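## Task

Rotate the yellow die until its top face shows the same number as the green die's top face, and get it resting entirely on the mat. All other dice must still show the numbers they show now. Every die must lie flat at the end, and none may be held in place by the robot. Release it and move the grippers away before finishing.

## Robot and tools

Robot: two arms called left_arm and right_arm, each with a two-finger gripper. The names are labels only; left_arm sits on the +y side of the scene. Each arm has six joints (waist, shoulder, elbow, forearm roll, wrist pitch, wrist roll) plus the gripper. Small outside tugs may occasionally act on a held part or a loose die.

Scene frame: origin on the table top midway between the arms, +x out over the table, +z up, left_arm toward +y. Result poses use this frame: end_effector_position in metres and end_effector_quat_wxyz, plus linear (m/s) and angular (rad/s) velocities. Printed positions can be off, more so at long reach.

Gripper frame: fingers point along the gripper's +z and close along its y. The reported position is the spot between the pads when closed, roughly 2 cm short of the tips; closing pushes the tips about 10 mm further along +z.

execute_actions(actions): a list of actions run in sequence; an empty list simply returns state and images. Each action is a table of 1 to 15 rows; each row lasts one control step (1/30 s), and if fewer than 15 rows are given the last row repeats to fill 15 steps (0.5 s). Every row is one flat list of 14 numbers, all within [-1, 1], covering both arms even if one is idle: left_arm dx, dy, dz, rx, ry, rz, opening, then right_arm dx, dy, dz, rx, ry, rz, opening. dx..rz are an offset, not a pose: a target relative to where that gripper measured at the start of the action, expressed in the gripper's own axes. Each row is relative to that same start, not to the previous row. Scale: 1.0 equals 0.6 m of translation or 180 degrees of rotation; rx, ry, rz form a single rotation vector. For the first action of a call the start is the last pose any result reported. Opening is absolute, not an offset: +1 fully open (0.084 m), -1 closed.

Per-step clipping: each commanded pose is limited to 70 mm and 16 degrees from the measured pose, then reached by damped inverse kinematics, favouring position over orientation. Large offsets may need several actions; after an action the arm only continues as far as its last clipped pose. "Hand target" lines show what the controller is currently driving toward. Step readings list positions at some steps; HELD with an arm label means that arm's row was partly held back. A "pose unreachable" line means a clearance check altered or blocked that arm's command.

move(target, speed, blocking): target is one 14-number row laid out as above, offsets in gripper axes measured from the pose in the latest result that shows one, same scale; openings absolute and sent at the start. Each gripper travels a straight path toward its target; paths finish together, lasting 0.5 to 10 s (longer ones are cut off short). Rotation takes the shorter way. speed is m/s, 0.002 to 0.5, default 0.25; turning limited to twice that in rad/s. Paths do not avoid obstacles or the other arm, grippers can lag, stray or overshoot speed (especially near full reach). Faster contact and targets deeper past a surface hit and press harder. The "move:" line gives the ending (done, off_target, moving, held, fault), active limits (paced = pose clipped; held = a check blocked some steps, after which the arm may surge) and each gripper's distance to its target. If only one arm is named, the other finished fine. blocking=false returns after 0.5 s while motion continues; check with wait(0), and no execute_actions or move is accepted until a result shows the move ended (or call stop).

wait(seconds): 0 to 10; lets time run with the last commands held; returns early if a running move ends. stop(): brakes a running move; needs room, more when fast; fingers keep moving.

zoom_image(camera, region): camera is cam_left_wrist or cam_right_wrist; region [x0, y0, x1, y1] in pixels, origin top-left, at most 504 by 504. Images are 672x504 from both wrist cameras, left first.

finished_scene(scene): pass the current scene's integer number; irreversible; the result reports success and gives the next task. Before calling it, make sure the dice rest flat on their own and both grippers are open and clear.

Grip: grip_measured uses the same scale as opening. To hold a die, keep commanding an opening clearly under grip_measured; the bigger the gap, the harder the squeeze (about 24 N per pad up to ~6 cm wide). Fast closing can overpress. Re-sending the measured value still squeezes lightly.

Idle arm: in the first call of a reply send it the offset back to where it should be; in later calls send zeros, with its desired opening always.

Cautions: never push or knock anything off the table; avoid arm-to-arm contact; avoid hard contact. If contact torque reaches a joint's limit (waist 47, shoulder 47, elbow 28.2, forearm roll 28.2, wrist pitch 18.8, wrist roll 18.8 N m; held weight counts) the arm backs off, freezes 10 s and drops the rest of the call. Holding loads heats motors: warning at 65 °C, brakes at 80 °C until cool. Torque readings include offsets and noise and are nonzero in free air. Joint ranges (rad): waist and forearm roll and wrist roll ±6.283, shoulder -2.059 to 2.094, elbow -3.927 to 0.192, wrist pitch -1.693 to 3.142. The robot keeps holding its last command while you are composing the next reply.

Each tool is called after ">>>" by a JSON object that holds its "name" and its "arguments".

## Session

>>> {"name": "execute_actions", "arguments": {"actions": []}}

Scene clock: 0.00 s.
left_arm: end_effector_position=(+0.2225, +0.5310, +0.3525) grip_measured=+1.00 end_effector_quat_wxyz=(-0.166, -0.319, +0.927, +0.104) end_effector_velocity=(+0.000, -0.001, -0.000) end_effector_angular_velocity=(-0.002, -0.001, +0.000) | right_arm: end_effector_position=(+0.3747, -0.1299, +0.3543) grip_measured=+1.00 end_effector_quat_wxyz=(-0.017, +0.853, +0.521, +0.017) end_effector_velocity=(+0.000, -0.000, -0.000) end_effector_angular_velocity=(-0.000, -0.000, +0.000)
Joint positions: left_arm=[ 0.441 -0.558 -0.999  0.202  1.898  2.8    0.084] | right_arm=[ 0.363 -0.174 -1.307  0.035  1.449 -0.578  0.084]
Joint velocities: left_arm=[-0.    -0.     0.    -0.002  0.    -0.001  0.   ] | right_arm=[-0.    -0.     0.    -0.001 -0.    -0.001 -0.   ]
Joint torques (N m, as the arm reports them, + toward a larger angle): no reading
Hand target (left_arm): +0.223, +0.531, +0.353; -0.166, -0.319, +0.927, +0.104
Hand target (right_arm): +0.375, -0.130, +0.354; -0.017, +0.853, +0.521, +0.017

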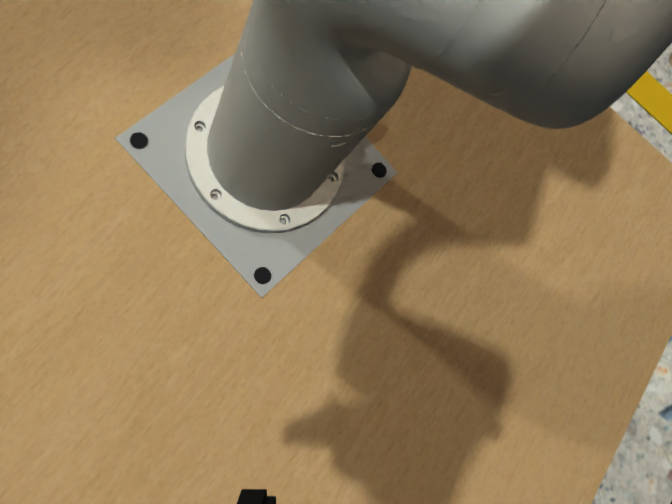

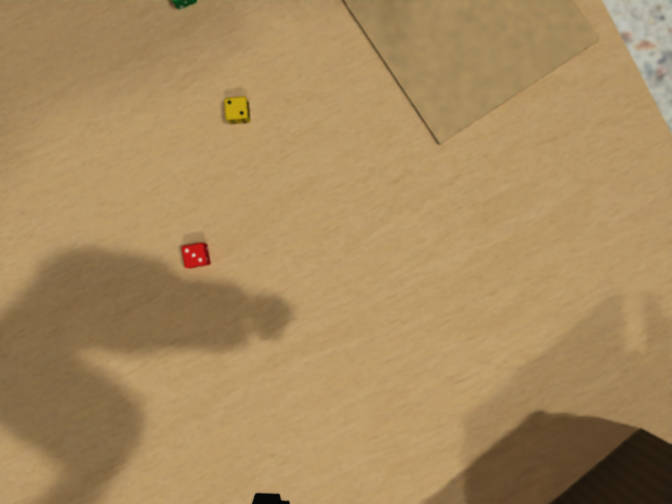

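>>> {"name": "move", "arguments": {"target": [0,0,0,0,0,0,1, 0.2,-0.08,0.2,0,0,0,1], "speed": 0.3}}

>>> {"name": "zoom_image", "arguments": {"camera": "cam_right_wrist", "region": [170,60,510,400]}}

Scene clock: 6.70 s.
left_arm: end_effector_position=(+0.2225, +0.5310, +0.3525) grip_measured=+1.00 end_effector_quat_wxyz=(-0.166, -0.319, +0.927, +0.104) end_effector_velocity=(+0.000, -0.000, -0.000) end_effector_angular_velocity=(-0.001, -0.000, +0.001) | right_arm: end_effector_position=(+0.3882, +0.0046, +0.2417) grip_measured=+1.00 end_effector_quat_wxyz=(-0.017, +0.853, +0.521, +0.018) end_effector_velocity=(-0.003, -0.001, -0.008) end_effector_angular_velocity=(-0.012, +0.013, +0.002)
Joint positions: left_arm=[ 0.441 -0.558 -0.999  0.202  1.898  2.8    0.084] | right_arm=[ 0.578  0.145 -1.347  0.03   1.161 -0.371  0.084]
Joint velocities: left_arm=[ 0.     0.    -0.    -0.001  0.    -0.     0.   ] | right_arm=[ 0.002  0.009  0.008 -0.     0.    -0.    -0.   ]
Joint torques (N m, as the arm reports them, + toward a larger angle): left_arm=[ -1.69  -8.25 -18.73   0.36  -0.55  -0.24] | right_arm=[  0.15 -26.99 -17.64  -0.64  -1.95  -0.09]
Hand target (left_arm): +0.223, +0.531, +0.353; -0.166, -0.319, +0.927, +0.104
Hand target (right_arm): +0.388, +0.005, +0.241; -0.017, +0.853, +0.521, +0.017
Off the commanded pose (left_arm): 0.000 m, 0 deg.
Off the commanded pose (right_arm): 0.001 m, 0 deg.
move: done

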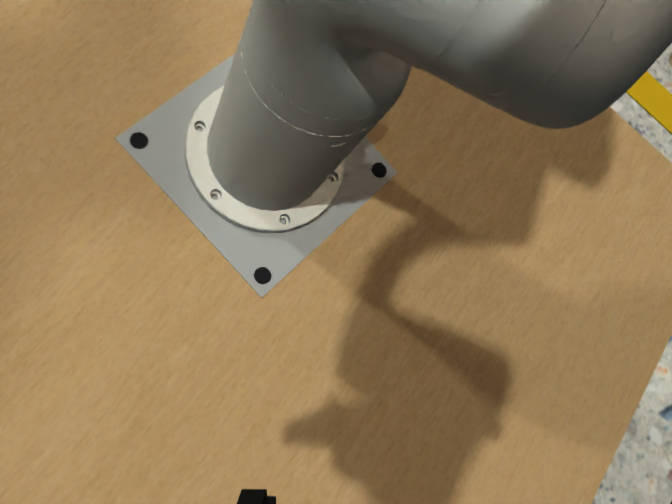

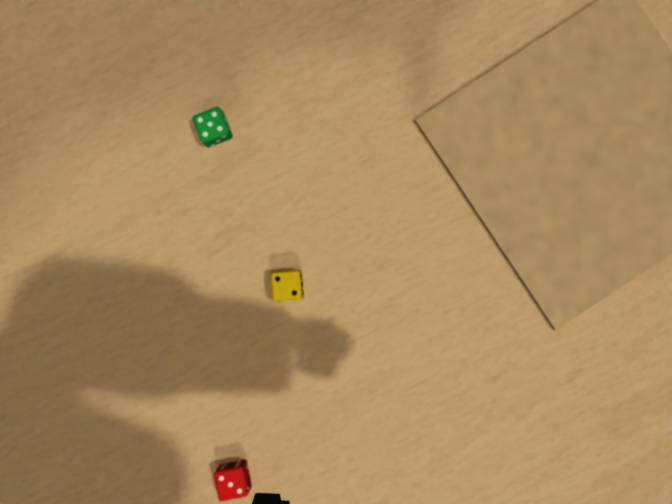

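Region (170, 60, 510, 400) of cam_right_wrist's 672x504 image, scaled by 1.482, with more detail than that image has.

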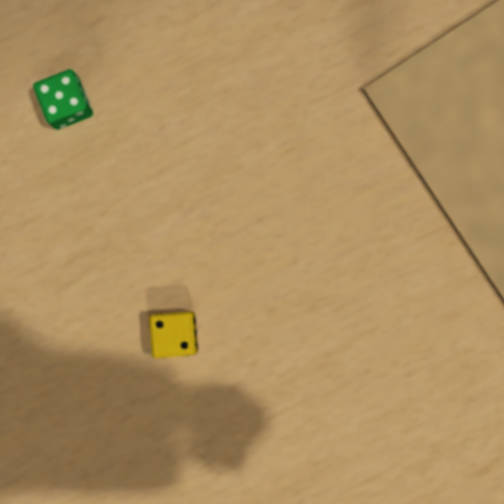

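>>> {"name": "move", "arguments": {"target": [0,0,0,0.141,0.047,-0.628,1, -0.45,0.1,-0.1,0,0,0,1], "speed": 0.4}}

Scene clock: 25.17 s.
left_arm: end_effector_position=(+0.2225, +0.5308, +0.3521) grip_measured=+1.00 end_effector_quat_wxyz=(+0.001, +0.972, -0.236, -0.000) end_effector_velocity=(+0.000, +0.000, +0.000) end_effector_angular_velocity=(+0.000, -0.001, +0.004) | right_arm: end_effector_position=(+0.3175, -0.2657, +0.2873) grip_measured=+1.00 end_effector_quat_wxyz=(-0.017, +0.853, +0.521, +0.017) end_effector_velocity=(+0.000, -0.000, +0.001) end_effector_angular_velocity=(+0.000, -0.002, -0.000)
Joint positions: left_arm=[ 0.67  -0.847 -0.814 -0.001  1.663  0.995  0.084] | right_arm=[ 0.084 -0.555 -0.793  0.044  1.326 -0.863  0.084]
Joint velocities: left_arm=[ 0.    -0.     0.     0.    -0.    -0.004 -0.   ] | right_arm=[-0.001 -0.001 -0.001 -0.    -0.    -0.001 -0.   ]
Joint torques (N m, as the arm reports them, + toward a larger angle): left_arm=[ -1.75  -3.43 -19.2    0.04  -1.47  -0.34] | right_arm=[ -0.47  -9.93 -17.45  -0.99  -1.81  -0.09]
Hand target (left_arm): +0.223, +0.531, +0.352; +0.001, +0.972, -0.236, -0.000
Hand target (right_arm): +0.318, -0.266, +0.287; -0.017, +0.853, +0.521, +0.017
Off the commanded pose (left_arm): 0.000 m, 0 deg.
Off the commanded pose (right_arm): 0.001 m, 0 deg.
move: done

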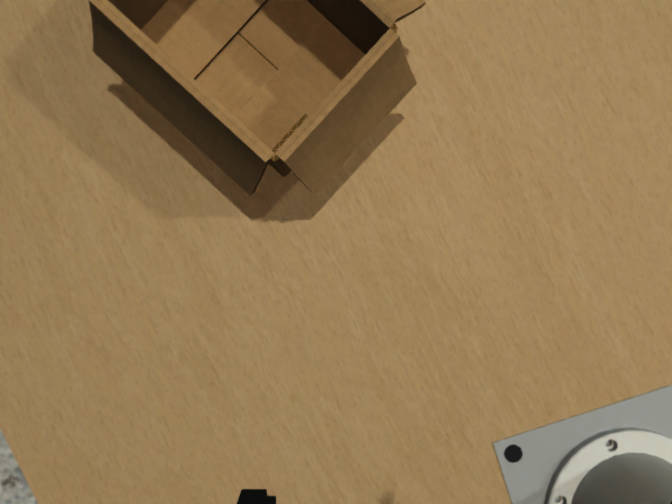

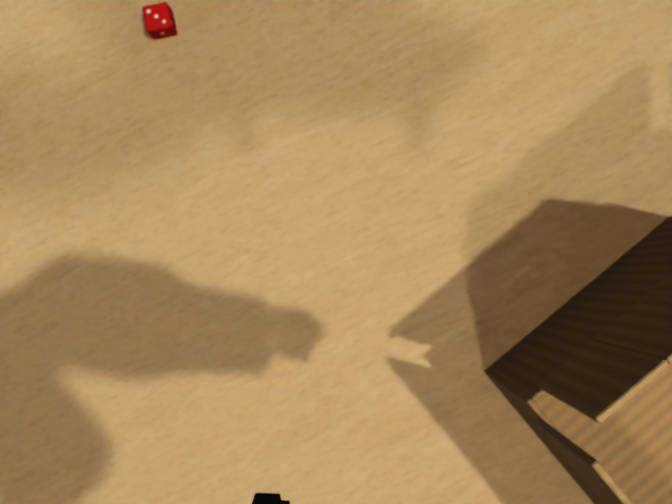

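>>> {"name": "move", "arguments": {"target": [0.463,0.62,0.33,0,0,0,1, 0,0,0,0,0,0,1], "speed": 0.4}}

Scene clock: 30.60 s.
left_arm: end_effector_position=(+0.3004, +0.0739, +0.1549) grip_measured=+1.00 end_effector_quat_wxyz=(-0.002, +0.972, -0.236, +0.001) end_effector_velocity=(-0.002, -0.000, -0.004) end_effector_angular_velocity=(+0.007, +0.006, -0.002) | right_arm: end_effector_position=(+0.3175, -0.2657, +0.2873) grip_measured=+1.00 end_effector_quat_wxyz=(-0.017, +0.853, +0.521, +0.017) end_effector_velocity=(+0.000, +0.000, +0.000) end_effector_angular_velocity=(+0.000, -0.001, -0.000)
Joint positions: left_arm=[-0.737 -0.024 -0.894  0.006  0.919 -0.415  0.084] | right_arm=[ 0.084 -0.555 -0.793  0.044  1.326 -0.863  0.084]
Joint velocities: left_arm=[-0.003  0.009  0.    -0.001 -0.    -0.001 -0.   ] | right_arm=[-0.     0.    -0.     0.    -0.001 -0.     0.   ]
Joint torques (N m, as the arm reports them, + toward a larger angle): left_arm=[ -1.91 -19.32 -19.21   0.06  -1.48  -0.33] | right_arm=[ -0.3   -9.72 -17.47  -0.99  -2.01  -0.03]
Hand target (left_arm): +0.300, +0.074, +0.154; -0.002, +0.972, -0.236, +0.001
Hand target (right_arm): +0.317, -0.266, +0.287; -0.017, +0.853, +0.521, +0.017
Off the commanded pose (left_arm): 0.002 m, 0 deg.
Off the commanded pose (right_arm): 0.000 m, 0 deg.
move: done

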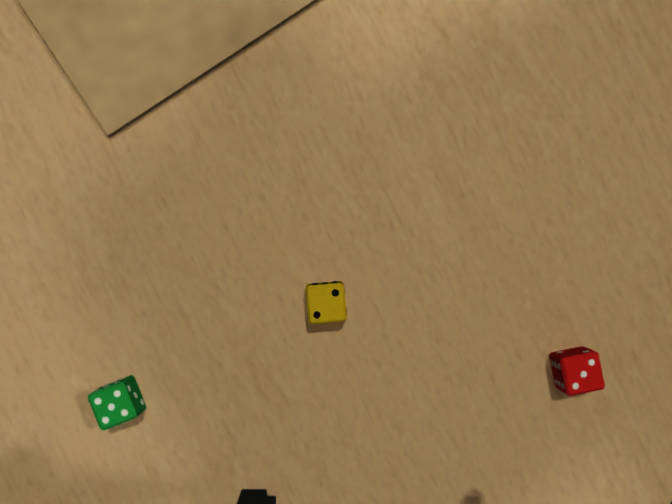

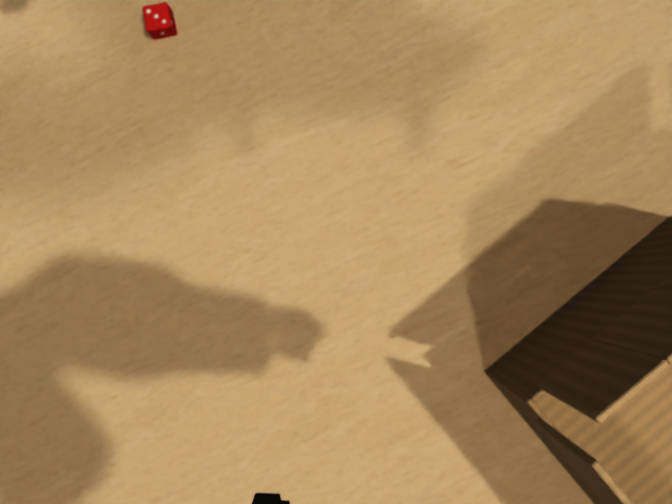

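>>> {"name": "move", "arguments": {"target": [0.097,-0.067,0.175,0,-0.25,0,1, 0,0,0,0,0,0,1], "speed": 0.3}}

Scene clock: 35.67 s.
left_arm: end_effector_position=(+0.3710, +0.0827, +0.0514) grip_measured=+1.00 end_effector_quat_wxyz=(-0.091, +0.898, -0.218, -0.371) end_effector_velocity=(-0.002, +0.003, -0.004) end_effector_angular_velocity=(+0.008, +0.011, +0.003) | right_arm: end_effector_position=(+0.3175, -0.2657, +0.2873) grip_measured=+1.00 end_effector_quat_wxyz=(-0.017, +0.853, +0.521, +0.017) end_effector_velocity=(+0.000, +0.000, -0.000) end_effector_angular_velocity=(+0.000, -0.001, +0.000)
Joint positions: left_arm=[-0.531  0.969 -2.024 -0.147  1.825 -0.185  0.084] | right_arm=[ 0.084 -0.555 -0.793  0.044  1.326 -0.863  0.084]
Joint velocities: left_arm=[ 0.002  0.009  0.001 -0.001  0.003 -0.001 -0.   ] | right_arm=[ 0.     0.     0.     0.    -0.002 -0.     0.   ]
Joint torques (N m, as the arm reports them, + toward a larger angle): left_arm=[ -1.87 -33.8  -17.57  -0.25   0.4   -0.33] | right_arm=[ -0.23  -9.64 -17.48  -0.8   -1.63  -0.06]
Hand target (left_arm): +0.371, +0.083, +0.051; -0.092, +0.898, -0.218, -0.371
Hand target (right_arm): +0.317, -0.266, +0.287; -0.017, +0.853, +0.521, +0.017
Off the commanded pose (left_arm): 0.001 m, 0 deg.
Off the commanded pose (right_arm): 0.000 m, 0 deg.
move: done

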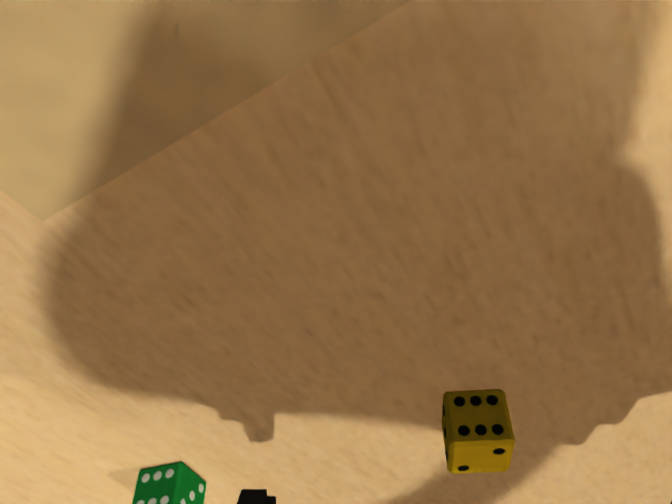

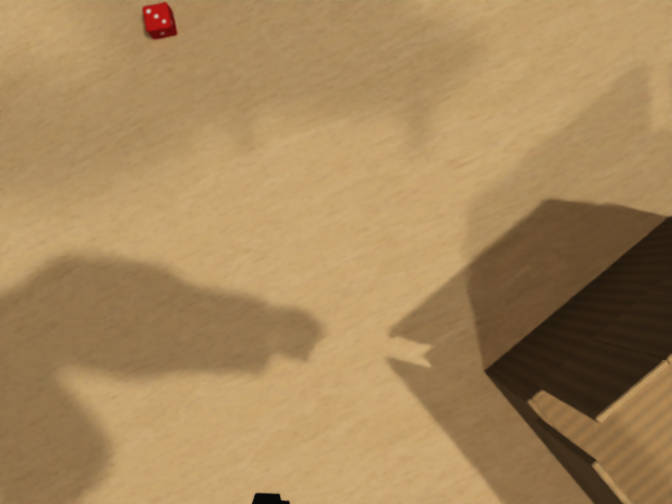

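>>> {"name": "move", "arguments": {"target": [0.036,0,0.036,0,0,0,1, 0,0,0,0,0,0,1], "speed": 0.05}}

>>> {"name": "move", "arguments": {"target": [0,0,0,0,0,0,-0.9, 0,0,0,0,0,0,1]}}

Scene clock: 41.90 s.
left_arm: end_effector_position=(+0.3713, +0.0826, +0.0211) grip_measured=+1.00 end_effector_quat_wxyz=(-0.091, +0.898, -0.218, -0.370) end_effector_velocity=(+0.003, -0.002, +0.004) end_effector_angular_velocity=(-0.007, -0.011, +0.001) | right_arm: end_effector_position=(+0.3175, -0.2657, +0.2873) grip_measured=+1.00 end_effector_quat_wxyz=(-0.017, +0.853, +0.521, +0.017) end_effector_velocity=(+0.000, +0.000, +0.001) end_effector_angular_velocity=(+0.001, -0.002, +0.001)
Joint positions: left_arm=[-0.532  1.02  -2.025 -0.145  1.776 -0.178  0.084] | right_arm=[ 0.084 -0.555 -0.793  0.044  1.326 -0.863  0.084]
Joint velocities: left_arm=[ 0.    -0.006 -0.006  0.001 -0.001 -0.001  0.   ] | right_arm=[ 0.     0.    -0.001  0.001 -0.001 -0.    -0.   ]
Joint torques (N m, as the arm reports them, + toward a larger angle): left_arm=[ -1.82 -33.64 -17.02  -0.27   0.47  -0.33] | right_arm=[ -0.03  -9.74 -17.19  -0.81  -1.72  -0.08]
Hand target (left_arm): +0.371, +0.083, +0.021; -0.091, +0.898, -0.218, -0.371
Hand target (right_arm): +0.317, -0.266, +0.287; -0.017, +0.853, +0.521, +0.017
Off the commanded pose (left_arm): 0.000 m, 0 deg.
Off the commanded pose (right_arm): 0.000 m, 0 deg.
move: done

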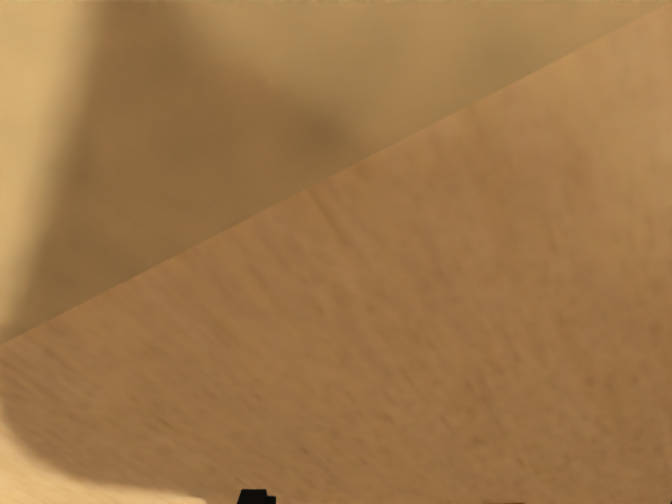

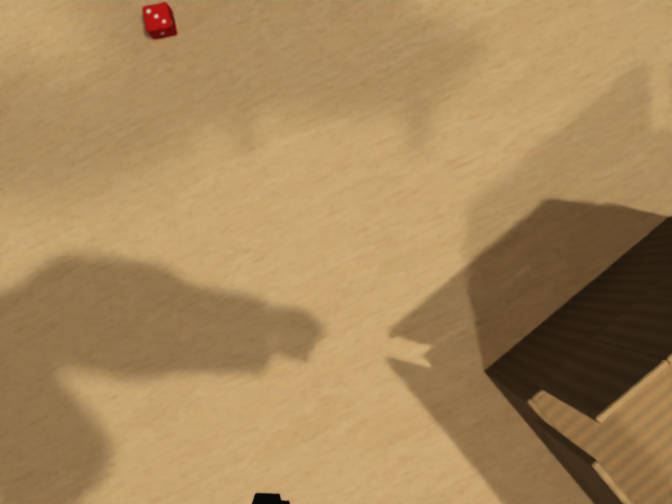

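Scene clock: 42.53 s.
left_arm: end_effector_position=(+0.3722, +0.0817, +0.0236) grip_measured=-0.68 end_effector_quat_wxyz=(-0.090, +0.899, -0.218, -0.369) end_effector_velocity=(-0.000, +0.000, -0.002) end_effector_angular_velocity=(-0.000, +0.002, +0.001) | right_arm: end_effector_position=(+0.3175, -0.2657, +0.2873) grip_measured=+1.00 end_effector_quat_wxyz=(-0.017, +0.853, +0.521, +0.017) end_effector_velocity=(+0.000, +0.000, +0.000) end_effector_angular_velocity=(+0.000, -0.002, +0.000)
Joint positions: left_arm=[-0.531  1.017 -2.028 -0.146  1.778 -0.178  0.014] | right_arm=[ 0.084 -0.555 -0.793  0.044  1.326 -0.863  0.084]
Joint velocities: left_arm=[ 0.001  0.002  0.001 -0.002 -0.002  0.001  0.   ] | right_arm=[ 0.    -0.    -0.001 -0.    -0.001  0.    -0.   ]
Joint torques (N m, as the arm reports them, + toward a larger angle): left_arm=[ -2.12 -16.13  -6.89   0.95  -3.78  -0.36] | right_arm=[ -0.48  -9.95 -17.41  -1.14  -1.56  -0.07]
Hand target (left_arm): +0.371, +0.083, +0.021; -0.091, +0.898, -0.218, -0.370
Hand target (right_arm): +0.317, -0.266, +0.287; -0.017, +0.853, +0.521, +0.017
Off the commanded pose (left_arm): 0.003 m, 0 deg.
Off the commanded pose (right_arm): 0.000 m, 0 deg.
move: done

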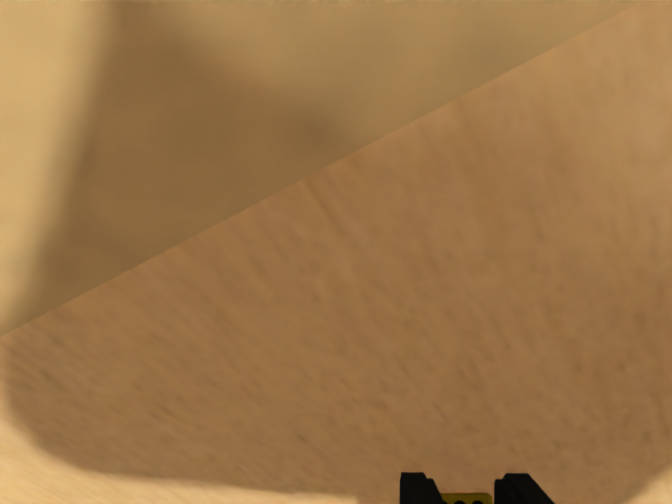

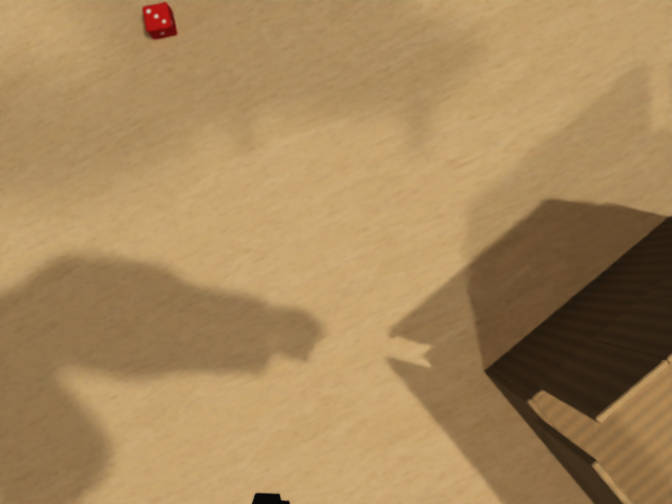

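>>> {"name": "move", "arguments": {"target": [-0.07,0,-0.07,0,0,0,-0.9, 0,0,0,0,0,0,1], "speed": 0.2}}

>>> {"name": "move", "arguments": {"target": [0,0,0,0,0.5,0,-0.9, 0,0,0,0,0,0,1], "speed": 0.4}}

>>> {"name": "move", "arguments": {"target": [-0.068,0,0.068,0,0,0,-0.9, 0,0,0,0,0,0,1], "speed": 0.08}}

Scene clock: 49.10 s.
left_arm: end_effector_position=(+0.3713, +0.0823, +0.0821) grip_measured=-0.69 end_effector_quat_wxyz=(-0.091, +0.899, -0.218, -0.370) end_effector_velocity=(+0.003, -0.003, +0.006) end_effector_angular_velocity=(-0.011, -0.012, -0.000) | right_arm: end_effector_position=(+0.3175, -0.2657, +0.2873) grip_measured=+1.00 end_effector_quat_wxyz=(-0.017, +0.853, +0.521, +0.017) end_effector_velocity=(+0.000, -0.000, -0.000) end_effector_angular_velocity=(+0.000, -0.001, -0.001)
Joint positions: left_arm=[-0.53   0.925 -2.038 -0.149  1.88  -0.193  0.014] | right_arm=[ 0.084 -0.555 -0.793  0.044  1.326 -0.863  0.084]
Joint velocities: left_arm=[-0.    -0.008 -0.009 -0.001  0.001  0.    -0.   ] | right_arm=[-0.001  0.     0.     0.    -0.001 -0.     0.   ]
Joint torques (N m, as the arm reports them, + toward a larger angle): left_arm=[ -1.63 -33.72 -17.77  -0.25   0.45  -0.37] | right_arm=[ -0.17  -9.77 -17.38  -0.93  -1.65  -0.15]
Hand target (left_arm): +0.372, +0.082, +0.083; -0.090, +0.899, -0.218, -0.369
Hand target (right_arm): +0.317, -0.266, +0.287; -0.017, +0.853, +0.521, +0.017
Off the commanded pose (left_arm): 0.001 m, 0 deg.
Off the commanded pose (right_arm): 0.000 m, 0 deg.
move: done

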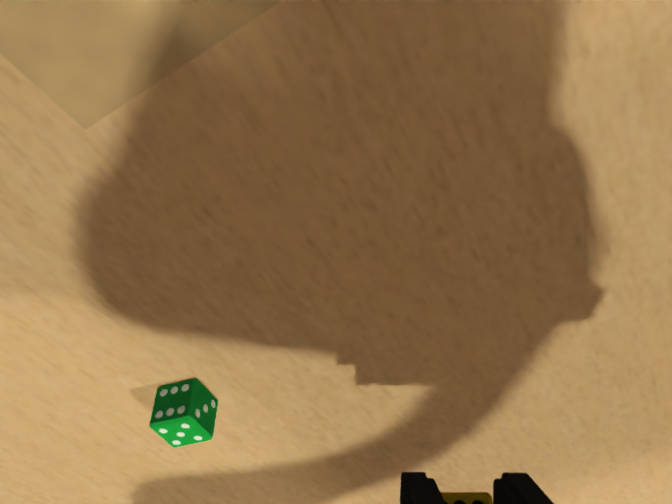

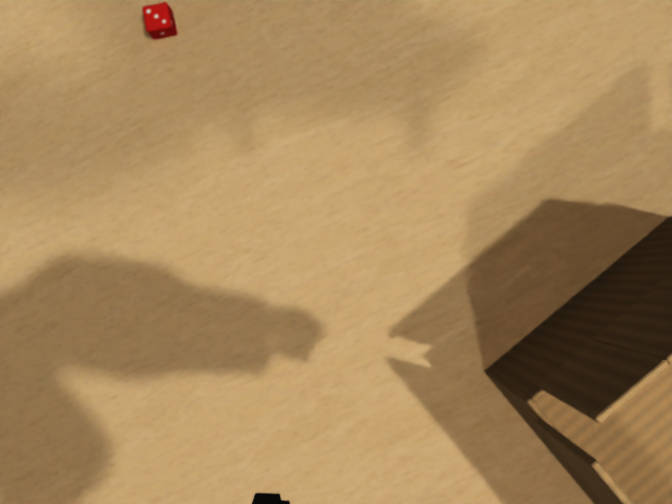

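Scene clock: 52.87 s.
left_arm: end_effector_position=(+0.3724, +0.0817, +0.0821) grip_measured=-0.69 end_effector_quat_wxyz=(+0.090, +0.896, -0.218, +0.376) end_effector_velocity=(-0.000, -0.000, +0.000) end_effector_angular_velocity=(-0.002, -0.003, -0.004) | right_arm: end_effector_position=(+0.3175, -0.2657, +0.2873) grip_measured=+1.00 end_effector_quat_wxyz=(-0.017, +0.853, +0.521, +0.017) end_effector_velocity=(-0.000, -0.000, -0.000) end_effector_angular_velocity=(+0.000, +0.001, -0.001)
Joint positions: left_arm=[-0.599  0.117 -0.71   2.309  0.267 -2.52   0.014] | right_arm=[ 0.084 -0.555 -0.793  0.044  1.326 -0.863  0.084]
Joint velocities: left_arm=[-0.001 -0.     0.     0.015  0.001 -0.013 -0.   ] | right_arm=[-0.001  0.    -0.     0.     0.001  0.    -0.   ]
Joint torques (N m, as the arm reports them, + toward a larger angle): left_arm=[ -1.79 -18.6  -14.49  -0.32   0.35  -0.38] | right_arm=[ -0.77  -9.6  -17.25  -1.14  -1.82  -0.08]
Hand target (left_arm): +0.372, +0.082, +0.082; +0.090, +0.896, -0.218, +0.376
Hand target (right_arm): +0.317, -0.266, +0.287; -0.017, +0.853, +0.521, +0.017
Off the commanded pose (left_arm): 0.001 m, 0 deg.
Off the commanded pose (right_arm): 0.000 m, 0 deg.
move: done; limits=paced

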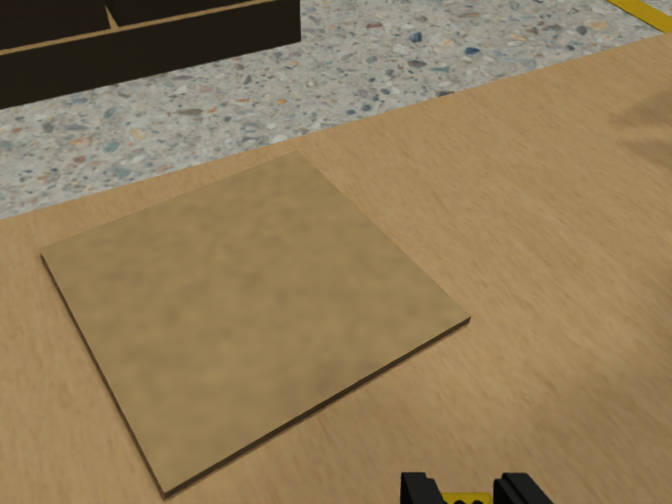

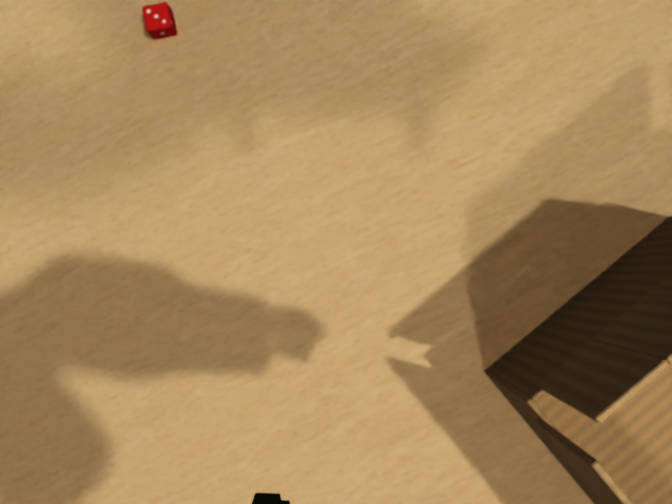

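Scene clock: 53.90 s.
left_arm: end_effector_position=(+0.3738, +0.0804, +0.0262) grip_measured=-0.68 end_effector_quat_wxyz=(+0.091, +0.895, -0.217, +0.378) end_effector_velocity=(-0.001, +0.000, -0.001) end_effector_angular_velocity=(+0.002, +0.002, -0.001) | right_arm: end_effector_position=(+0.3175, -0.2657, +0.2873) grip_measured=+1.00 end_effector_quat_wxyz=(-0.017, +0.853, +0.521, +0.017) end_effector_velocity=(+0.000, -0.000, -0.000) end_effector_angular_velocity=(-0.000, -0.000, -0.000)
Joint positions: left_arm=[-0.638  0.287 -0.747  2.506  0.383 -2.763  0.014] | right_arm=[ 0.084 -0.555 -0.793  0.044  1.326 -0.863  0.084]
Joint velocities: left_arm=[-0.001  0.002  0.001  0.002  0.001 -0.001  0.   ] | right_arm=[-0.001 -0.     0.    -0.    -0.    -0.     0.   ]
Joint torques (N m, as the arm reports them, + toward a larger angle): left_arm=[ -1.1  -15.26  -8.55  -0.18  -0.36  -0.34] | right_arm=[ -0.07  -9.81 -17.61  -0.97  -1.71   0.07]
Hand target (left_arm): +0.373, +0.081, +0.024; +0.090, +0.896, -0.218, +0.376
Hand target (right_arm): +0.317, -0.266, +0.287; -0.017, +0.853, +0.521, +0.017
Off the commanded pose (left_arm): 0.002 m, 0 deg.
Off the commanded pose (right_arm): 0.000 m, 0 deg.
move: done

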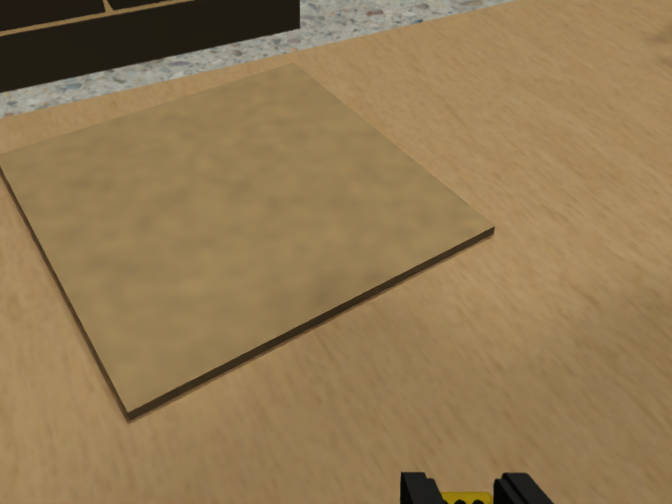

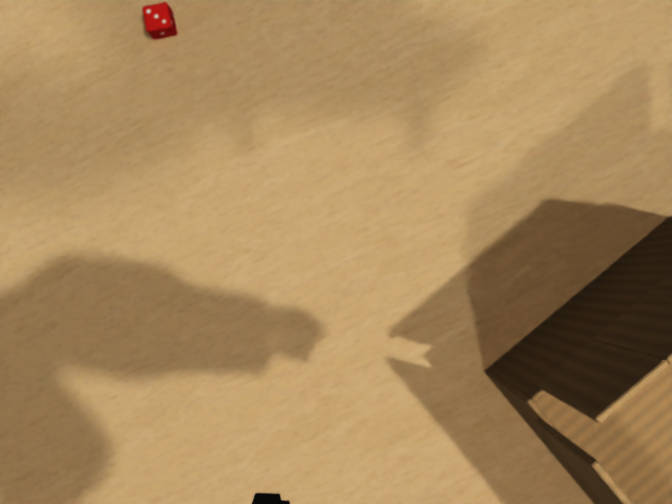

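>>> {"name": "move", "arguments": {"target": [0,0,0,0,0,0,1, 0,0,0,0,0,0,1]}}

>>> {"name": "move", "arguments": {"target": [0.08,0,-0.18,0,-0.25,0,1, 0,0,0,0,0,0,1], "speed": 0.3}}

Scene clock: 57.40 s.
left_arm: end_effector_position=(+0.3736, +0.0806, +0.0258) grip_measured=+1.00 end_effector_quat_wxyz=(+0.091, +0.895, -0.217, +0.378) end_effector_velocity=(+0.001, -0.002, +0.002) end_effector_angular_velocity=(-0.003, -0.006, -0.001) | right_arm: end_effector_position=(+0.3175, -0.2657, +0.2873) grip_measured=+1.00 end_effector_quat_wxyz=(-0.017, +0.853, +0.521, +0.017) end_effector_velocity=(+0.000, -0.000, +0.000) end_effector_angular_velocity=(+0.000, +0.000, -0.000)
Joint positions: left_arm=[-0.638  0.288 -0.747  2.506  0.383 -2.763  0.084] | right_arm=[ 0.084 -0.555 -0.793  0.044  1.326 -0.863  0.084]
Joint velocities: left_arm=[-0.001 -0.003 -0.003  0.001  0.002  0.001 -0.   ] | right_arm=[-0.001  0.    -0.001  0.     0.001 -0.    -0.   ]
Joint torques (N m, as the arm reports them, + toward a larger angle): left_arm=[ -1.71 -20.35 -12.44   0.02   0.48  -0.33] | right_arm=[ -0.36  -9.69 -17.68  -0.97  -1.75   0.  ]
Hand target (left_arm): +0.374, +0.080, +0.026; +0.091, +0.895, -0.217, +0.378
Hand target (right_arm): +0.317, -0.266, +0.287; -0.017, +0.853, +0.521, +0.017
Off the commanded pose (left_arm): 0.000 m, 0 deg.
Off the commanded pose (right_arm): 0.000 m, 0 deg.
move: done

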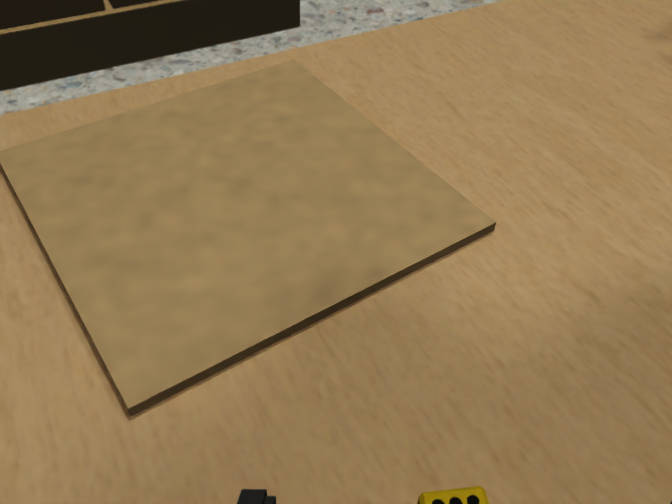

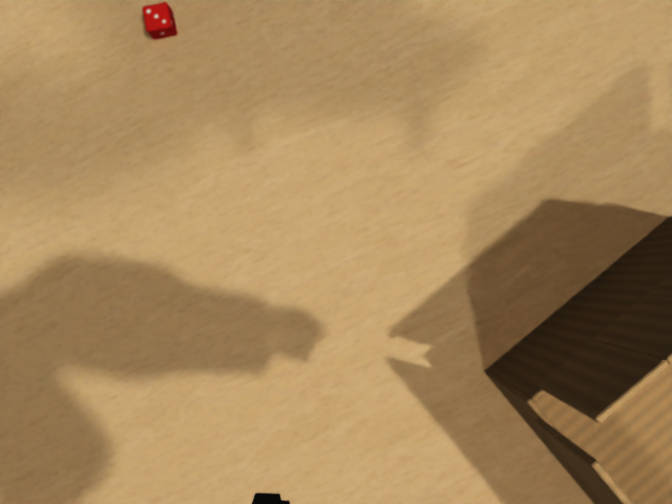

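Scene clock: 60.53 s.
left_arm: end_effector_position=(+0.3337, +0.1014, +0.1350) grip_measured=+1.00 end_effector_quat_wxyz=(-0.000, +0.972, -0.236, +0.004) end_effector_velocity=(+0.001, -0.002, +0.002) end_effector_angular_velocity=(-0.005, -0.000, +0.000) | right_arm: end_effector_position=(+0.3175, -0.2657, +0.2873) grip_measured=+1.00 end_effector_quat_wxyz=(-0.017, +0.853, +0.521, +0.017) end_effector_velocity=(-0.000, +0.000, -0.000) end_effector_angular_velocity=(+0.000, +0.000, +0.001)
Joint positions: left_arm=[-0.64   0.008 -0.867  0.006  0.853 -0.318  0.084] | right_arm=[ 0.084 -0.555 -0.793  0.044  1.326 -0.863  0.084]
Joint velocities: left_arm=[ 0.     0.    -0.007 -0.004  0.003  0.003  0.   ] | right_arm=[ 0.001 -0.    -0.     0.     0.    -0.    -0.   ]
Joint torques (N m, as the arm reports them, + toward a larger angle): left_arm=[ -1.84 -19.63 -18.59   0.06  -1.42  -0.34] | right_arm=[ -0.33  -9.43 -17.14  -0.72  -1.64   0.01]
Hand target (left_arm): +0.334, +0.101, +0.135; -0.000, +0.972, -0.236, +0.004
Hand target (right_arm): +0.317, -0.266, +0.287; -0.017, +0.853, +0.521, +0.017
Off the commanded pose (left_arm): 0.001 m, 0 deg.
Off the commanded pose (right_arm): 0.000 m, 0 deg.
move: done; limits=paced

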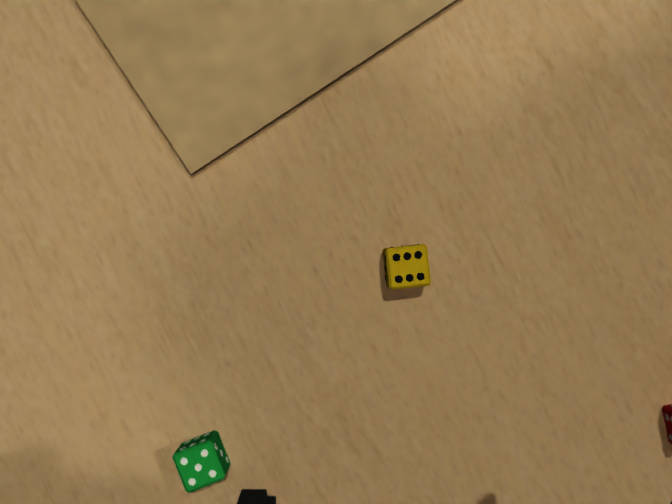

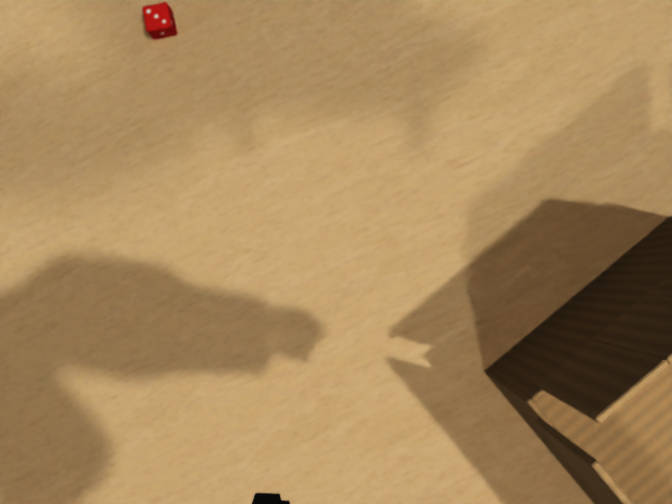

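>>> {"name": "move", "arguments": {"target": [0.12,-0.015,0.142,0,-0.25,0,1, 0,0,0,0,0,0,1], "speed": 0.4}}

>>> {"name": "move", "arguments": {"target": [0.034,0,0.034,0,0,0,1, 0,0,0,0,0,0,1], "speed": 0.06}}

>>> {"name": "move", "arguments": {"target": [0,0,0,0,0,0,-0.9, 0,0,0,0,0,0,1]}}

Scene clock: 68.07 s.
left_arm: end_effector_position=(+0.4027, +0.0760, +0.0516) grip_measured=+1.00 end_effector_quat_wxyz=(-0.090, +0.899, -0.218, -0.368) end_effector_velocity=(+0.001, +0.000, +0.001) end_effector_angular_velocity=(+0.003, +0.005, +0.001) | right_arm: end_effector_position=(+0.3175, -0.2657, +0.2873) grip_measured=+1.00 end_effector_quat_wxyz=(-0.017, +0.853, +0.521, +0.017) end_effector_velocity=(-0.000, -0.000, -0.000) end_effector_angular_velocity=(-0.000, +0.001, -0.000)
Joint positions: left_arm=[-0.507  1.145 -2.343 -0.136  1.963 -0.184  0.084] | right_arm=[ 0.084 -0.555 -0.793  0.044  1.326 -0.863  0.084]
Joint velocities: left_arm=[ 0.002  0.019 -0.035 -0.001  0.021 -0.002  0.   ] | right_arm=[ 0.     0.     0.001 -0.    -0.     0.     0.   ]
Joint torques (N m, as the arm reports them, + toward a larger angle): left_arm=[ -1.85 -35.57 -17.74  -0.33   0.25  -0.34] | right_arm=[ -0.31 -10.09 -17.09  -0.89  -1.74  -0.05]
Hand target (left_arm): +0.403, +0.076, +0.051; -0.090, +0.899, -0.218, -0.368
Hand target (right_arm): +0.317, -0.266, +0.287; -0.017, +0.853, +0.521, +0.017
Off the commanded pose (left_arm): 0.001 m, 0 deg.
Off the commanded pose (right_arm): 0.000 m, 0 deg.
move: done

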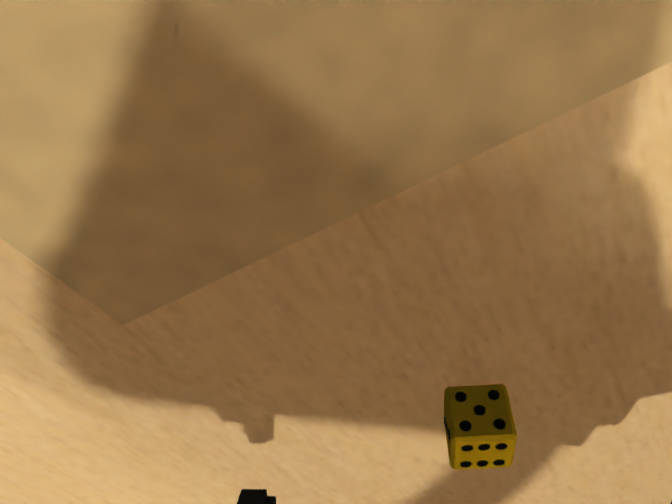

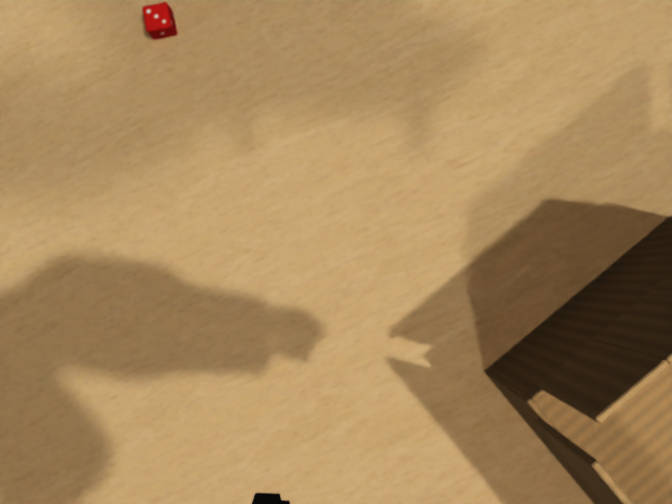

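Scene clock: 68.83 s.
left_arm: end_effector_position=(+0.4031, +0.0757, +0.0230) grip_measured=+1.00 end_effector_quat_wxyz=(-0.090, +0.900, -0.218, -0.368) end_effector_velocity=(+0.003, -0.003, +0.005) end_effector_angular_velocity=(-0.010, -0.012, +0.001) | right_arm: end_effector_position=(+0.3175, -0.2657, +0.2873) grip_measured=+1.00 end_effector_quat_wxyz=(-0.017, +0.853, +0.521, +0.017) end_effector_velocity=(-0.000, -0.000, -0.001) end_effector_angular_velocity=(-0.000, +0.001, +0.000)
Joint positions: left_arm=[-0.508  1.192 -2.347 -0.134  1.92  -0.178  0.084] | right_arm=[ 0.084 -0.555 -0.793  0.044  1.326 -0.863  0.084]
Joint velocities: left_arm=[ 0.001 -0.007 -0.008 -0.001 -0.001  0.     0.   ] | right_arm=[-0.     0.     0.002  0.    -0.001 -0.    -0.   ]
Joint torques (N m, as the arm reports them, + toward a larger angle): left_arm=[ -1.81 -34.92 -17.56  -0.32   0.42  -0.32] | right_arm=[ -0.53  -9.89 -17.56  -0.72  -1.6    0.  ]
Hand target (left_arm): +0.403, +0.076, +0.023; -0.090, +0.899, -0.218, -0.368
Hand target (right_arm): +0.317, -0.266, +0.287; -0.017, +0.853, +0.521, +0.017
Off the commanded pose (left_arm): 0.000 m, 0 deg.
Off the commanded pose (right_arm): 0.000 m, 0 deg.
move: done

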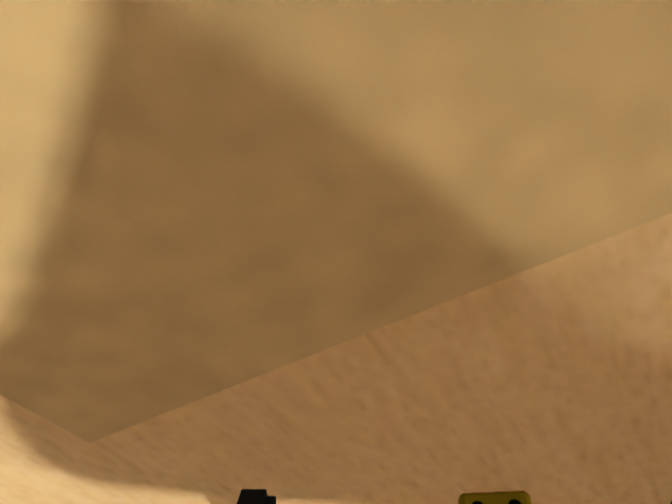

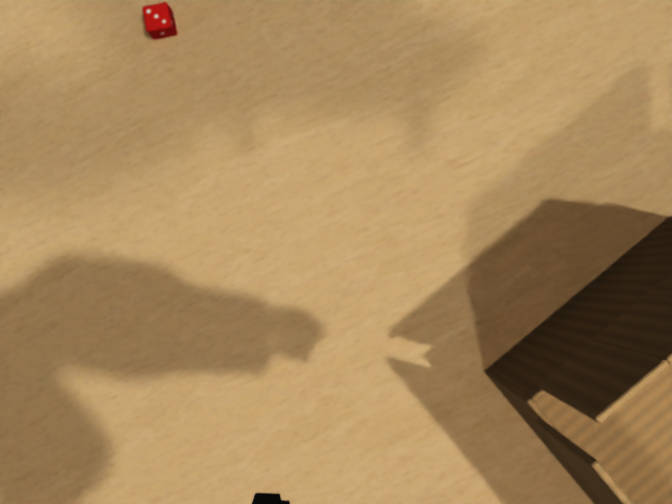

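Scene clock: 69.40 s.
left_arm: end_effector_position=(+0.4037, +0.0753, +0.0247) grip_measured=-0.66 end_effector_quat_wxyz=(-0.089, +0.900, -0.218, -0.367) end_effector_velocity=(-0.000, +0.000, -0.001) end_effector_angular_velocity=(+0.000, +0.001, +0.000) | right_arm: end_effector_position=(+0.3175, -0.2657, +0.2873) grip_measured=+1.00 end_effector_quat_wxyz=(-0.017, +0.853, +0.521, +0.017) end_effector_velocity=(-0.000, -0.000, +0.000) end_effector_angular_velocity=(+0.000, +0.000, -0.000)
Joint positions: left_arm=[-0.508  1.19  -2.349 -0.135  1.921 -0.178  0.015] | right_arm=[ 0.084 -0.555 -0.793  0.044  1.326 -0.863  0.084]
Joint velocities: left_arm=[-0.     0.001  0.001 -0.    -0.001 -0.     0.   ] | right_arm=[-0.     0.    -0.001  0.     0.001  0.     0.   ]
Joint torques (N m, as the arm reports them, + toward a larger angle): left_arm=[ -1.75 -26.51 -12.8    0.29  -1.47  -0.28] | right_arm=[ -0.17  -9.67 -17.45  -0.8   -1.66  -0.05]
Hand target (left_arm): +0.403, +0.076, +0.023; -0.090, +0.900, -0.218, -0.368
Hand target (right_arm): +0.317, -0.266, +0.287; -0.017, +0.853, +0.521, +0.017
Off the commanded pose (left_arm): 0.002 m, 0 deg.
Off the commanded pose (right_arm): 0.000 m, 0 deg.
move: done

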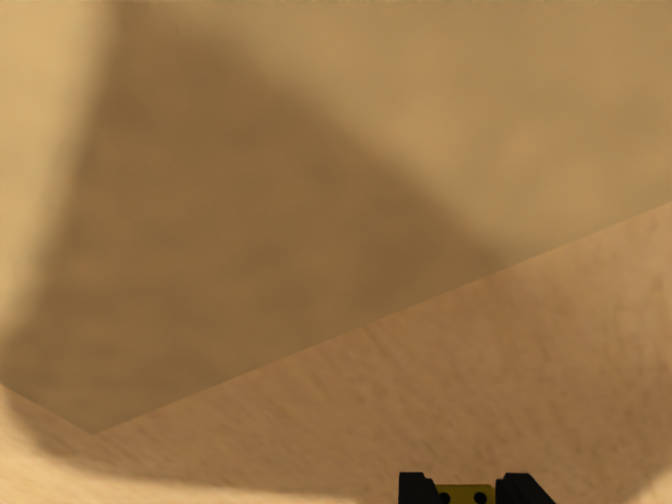

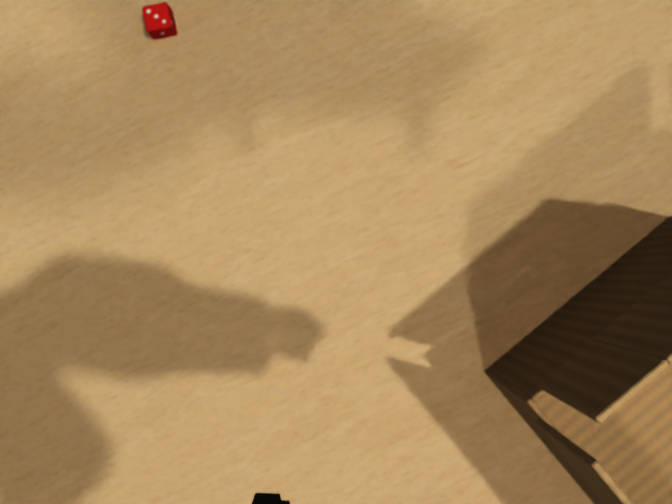

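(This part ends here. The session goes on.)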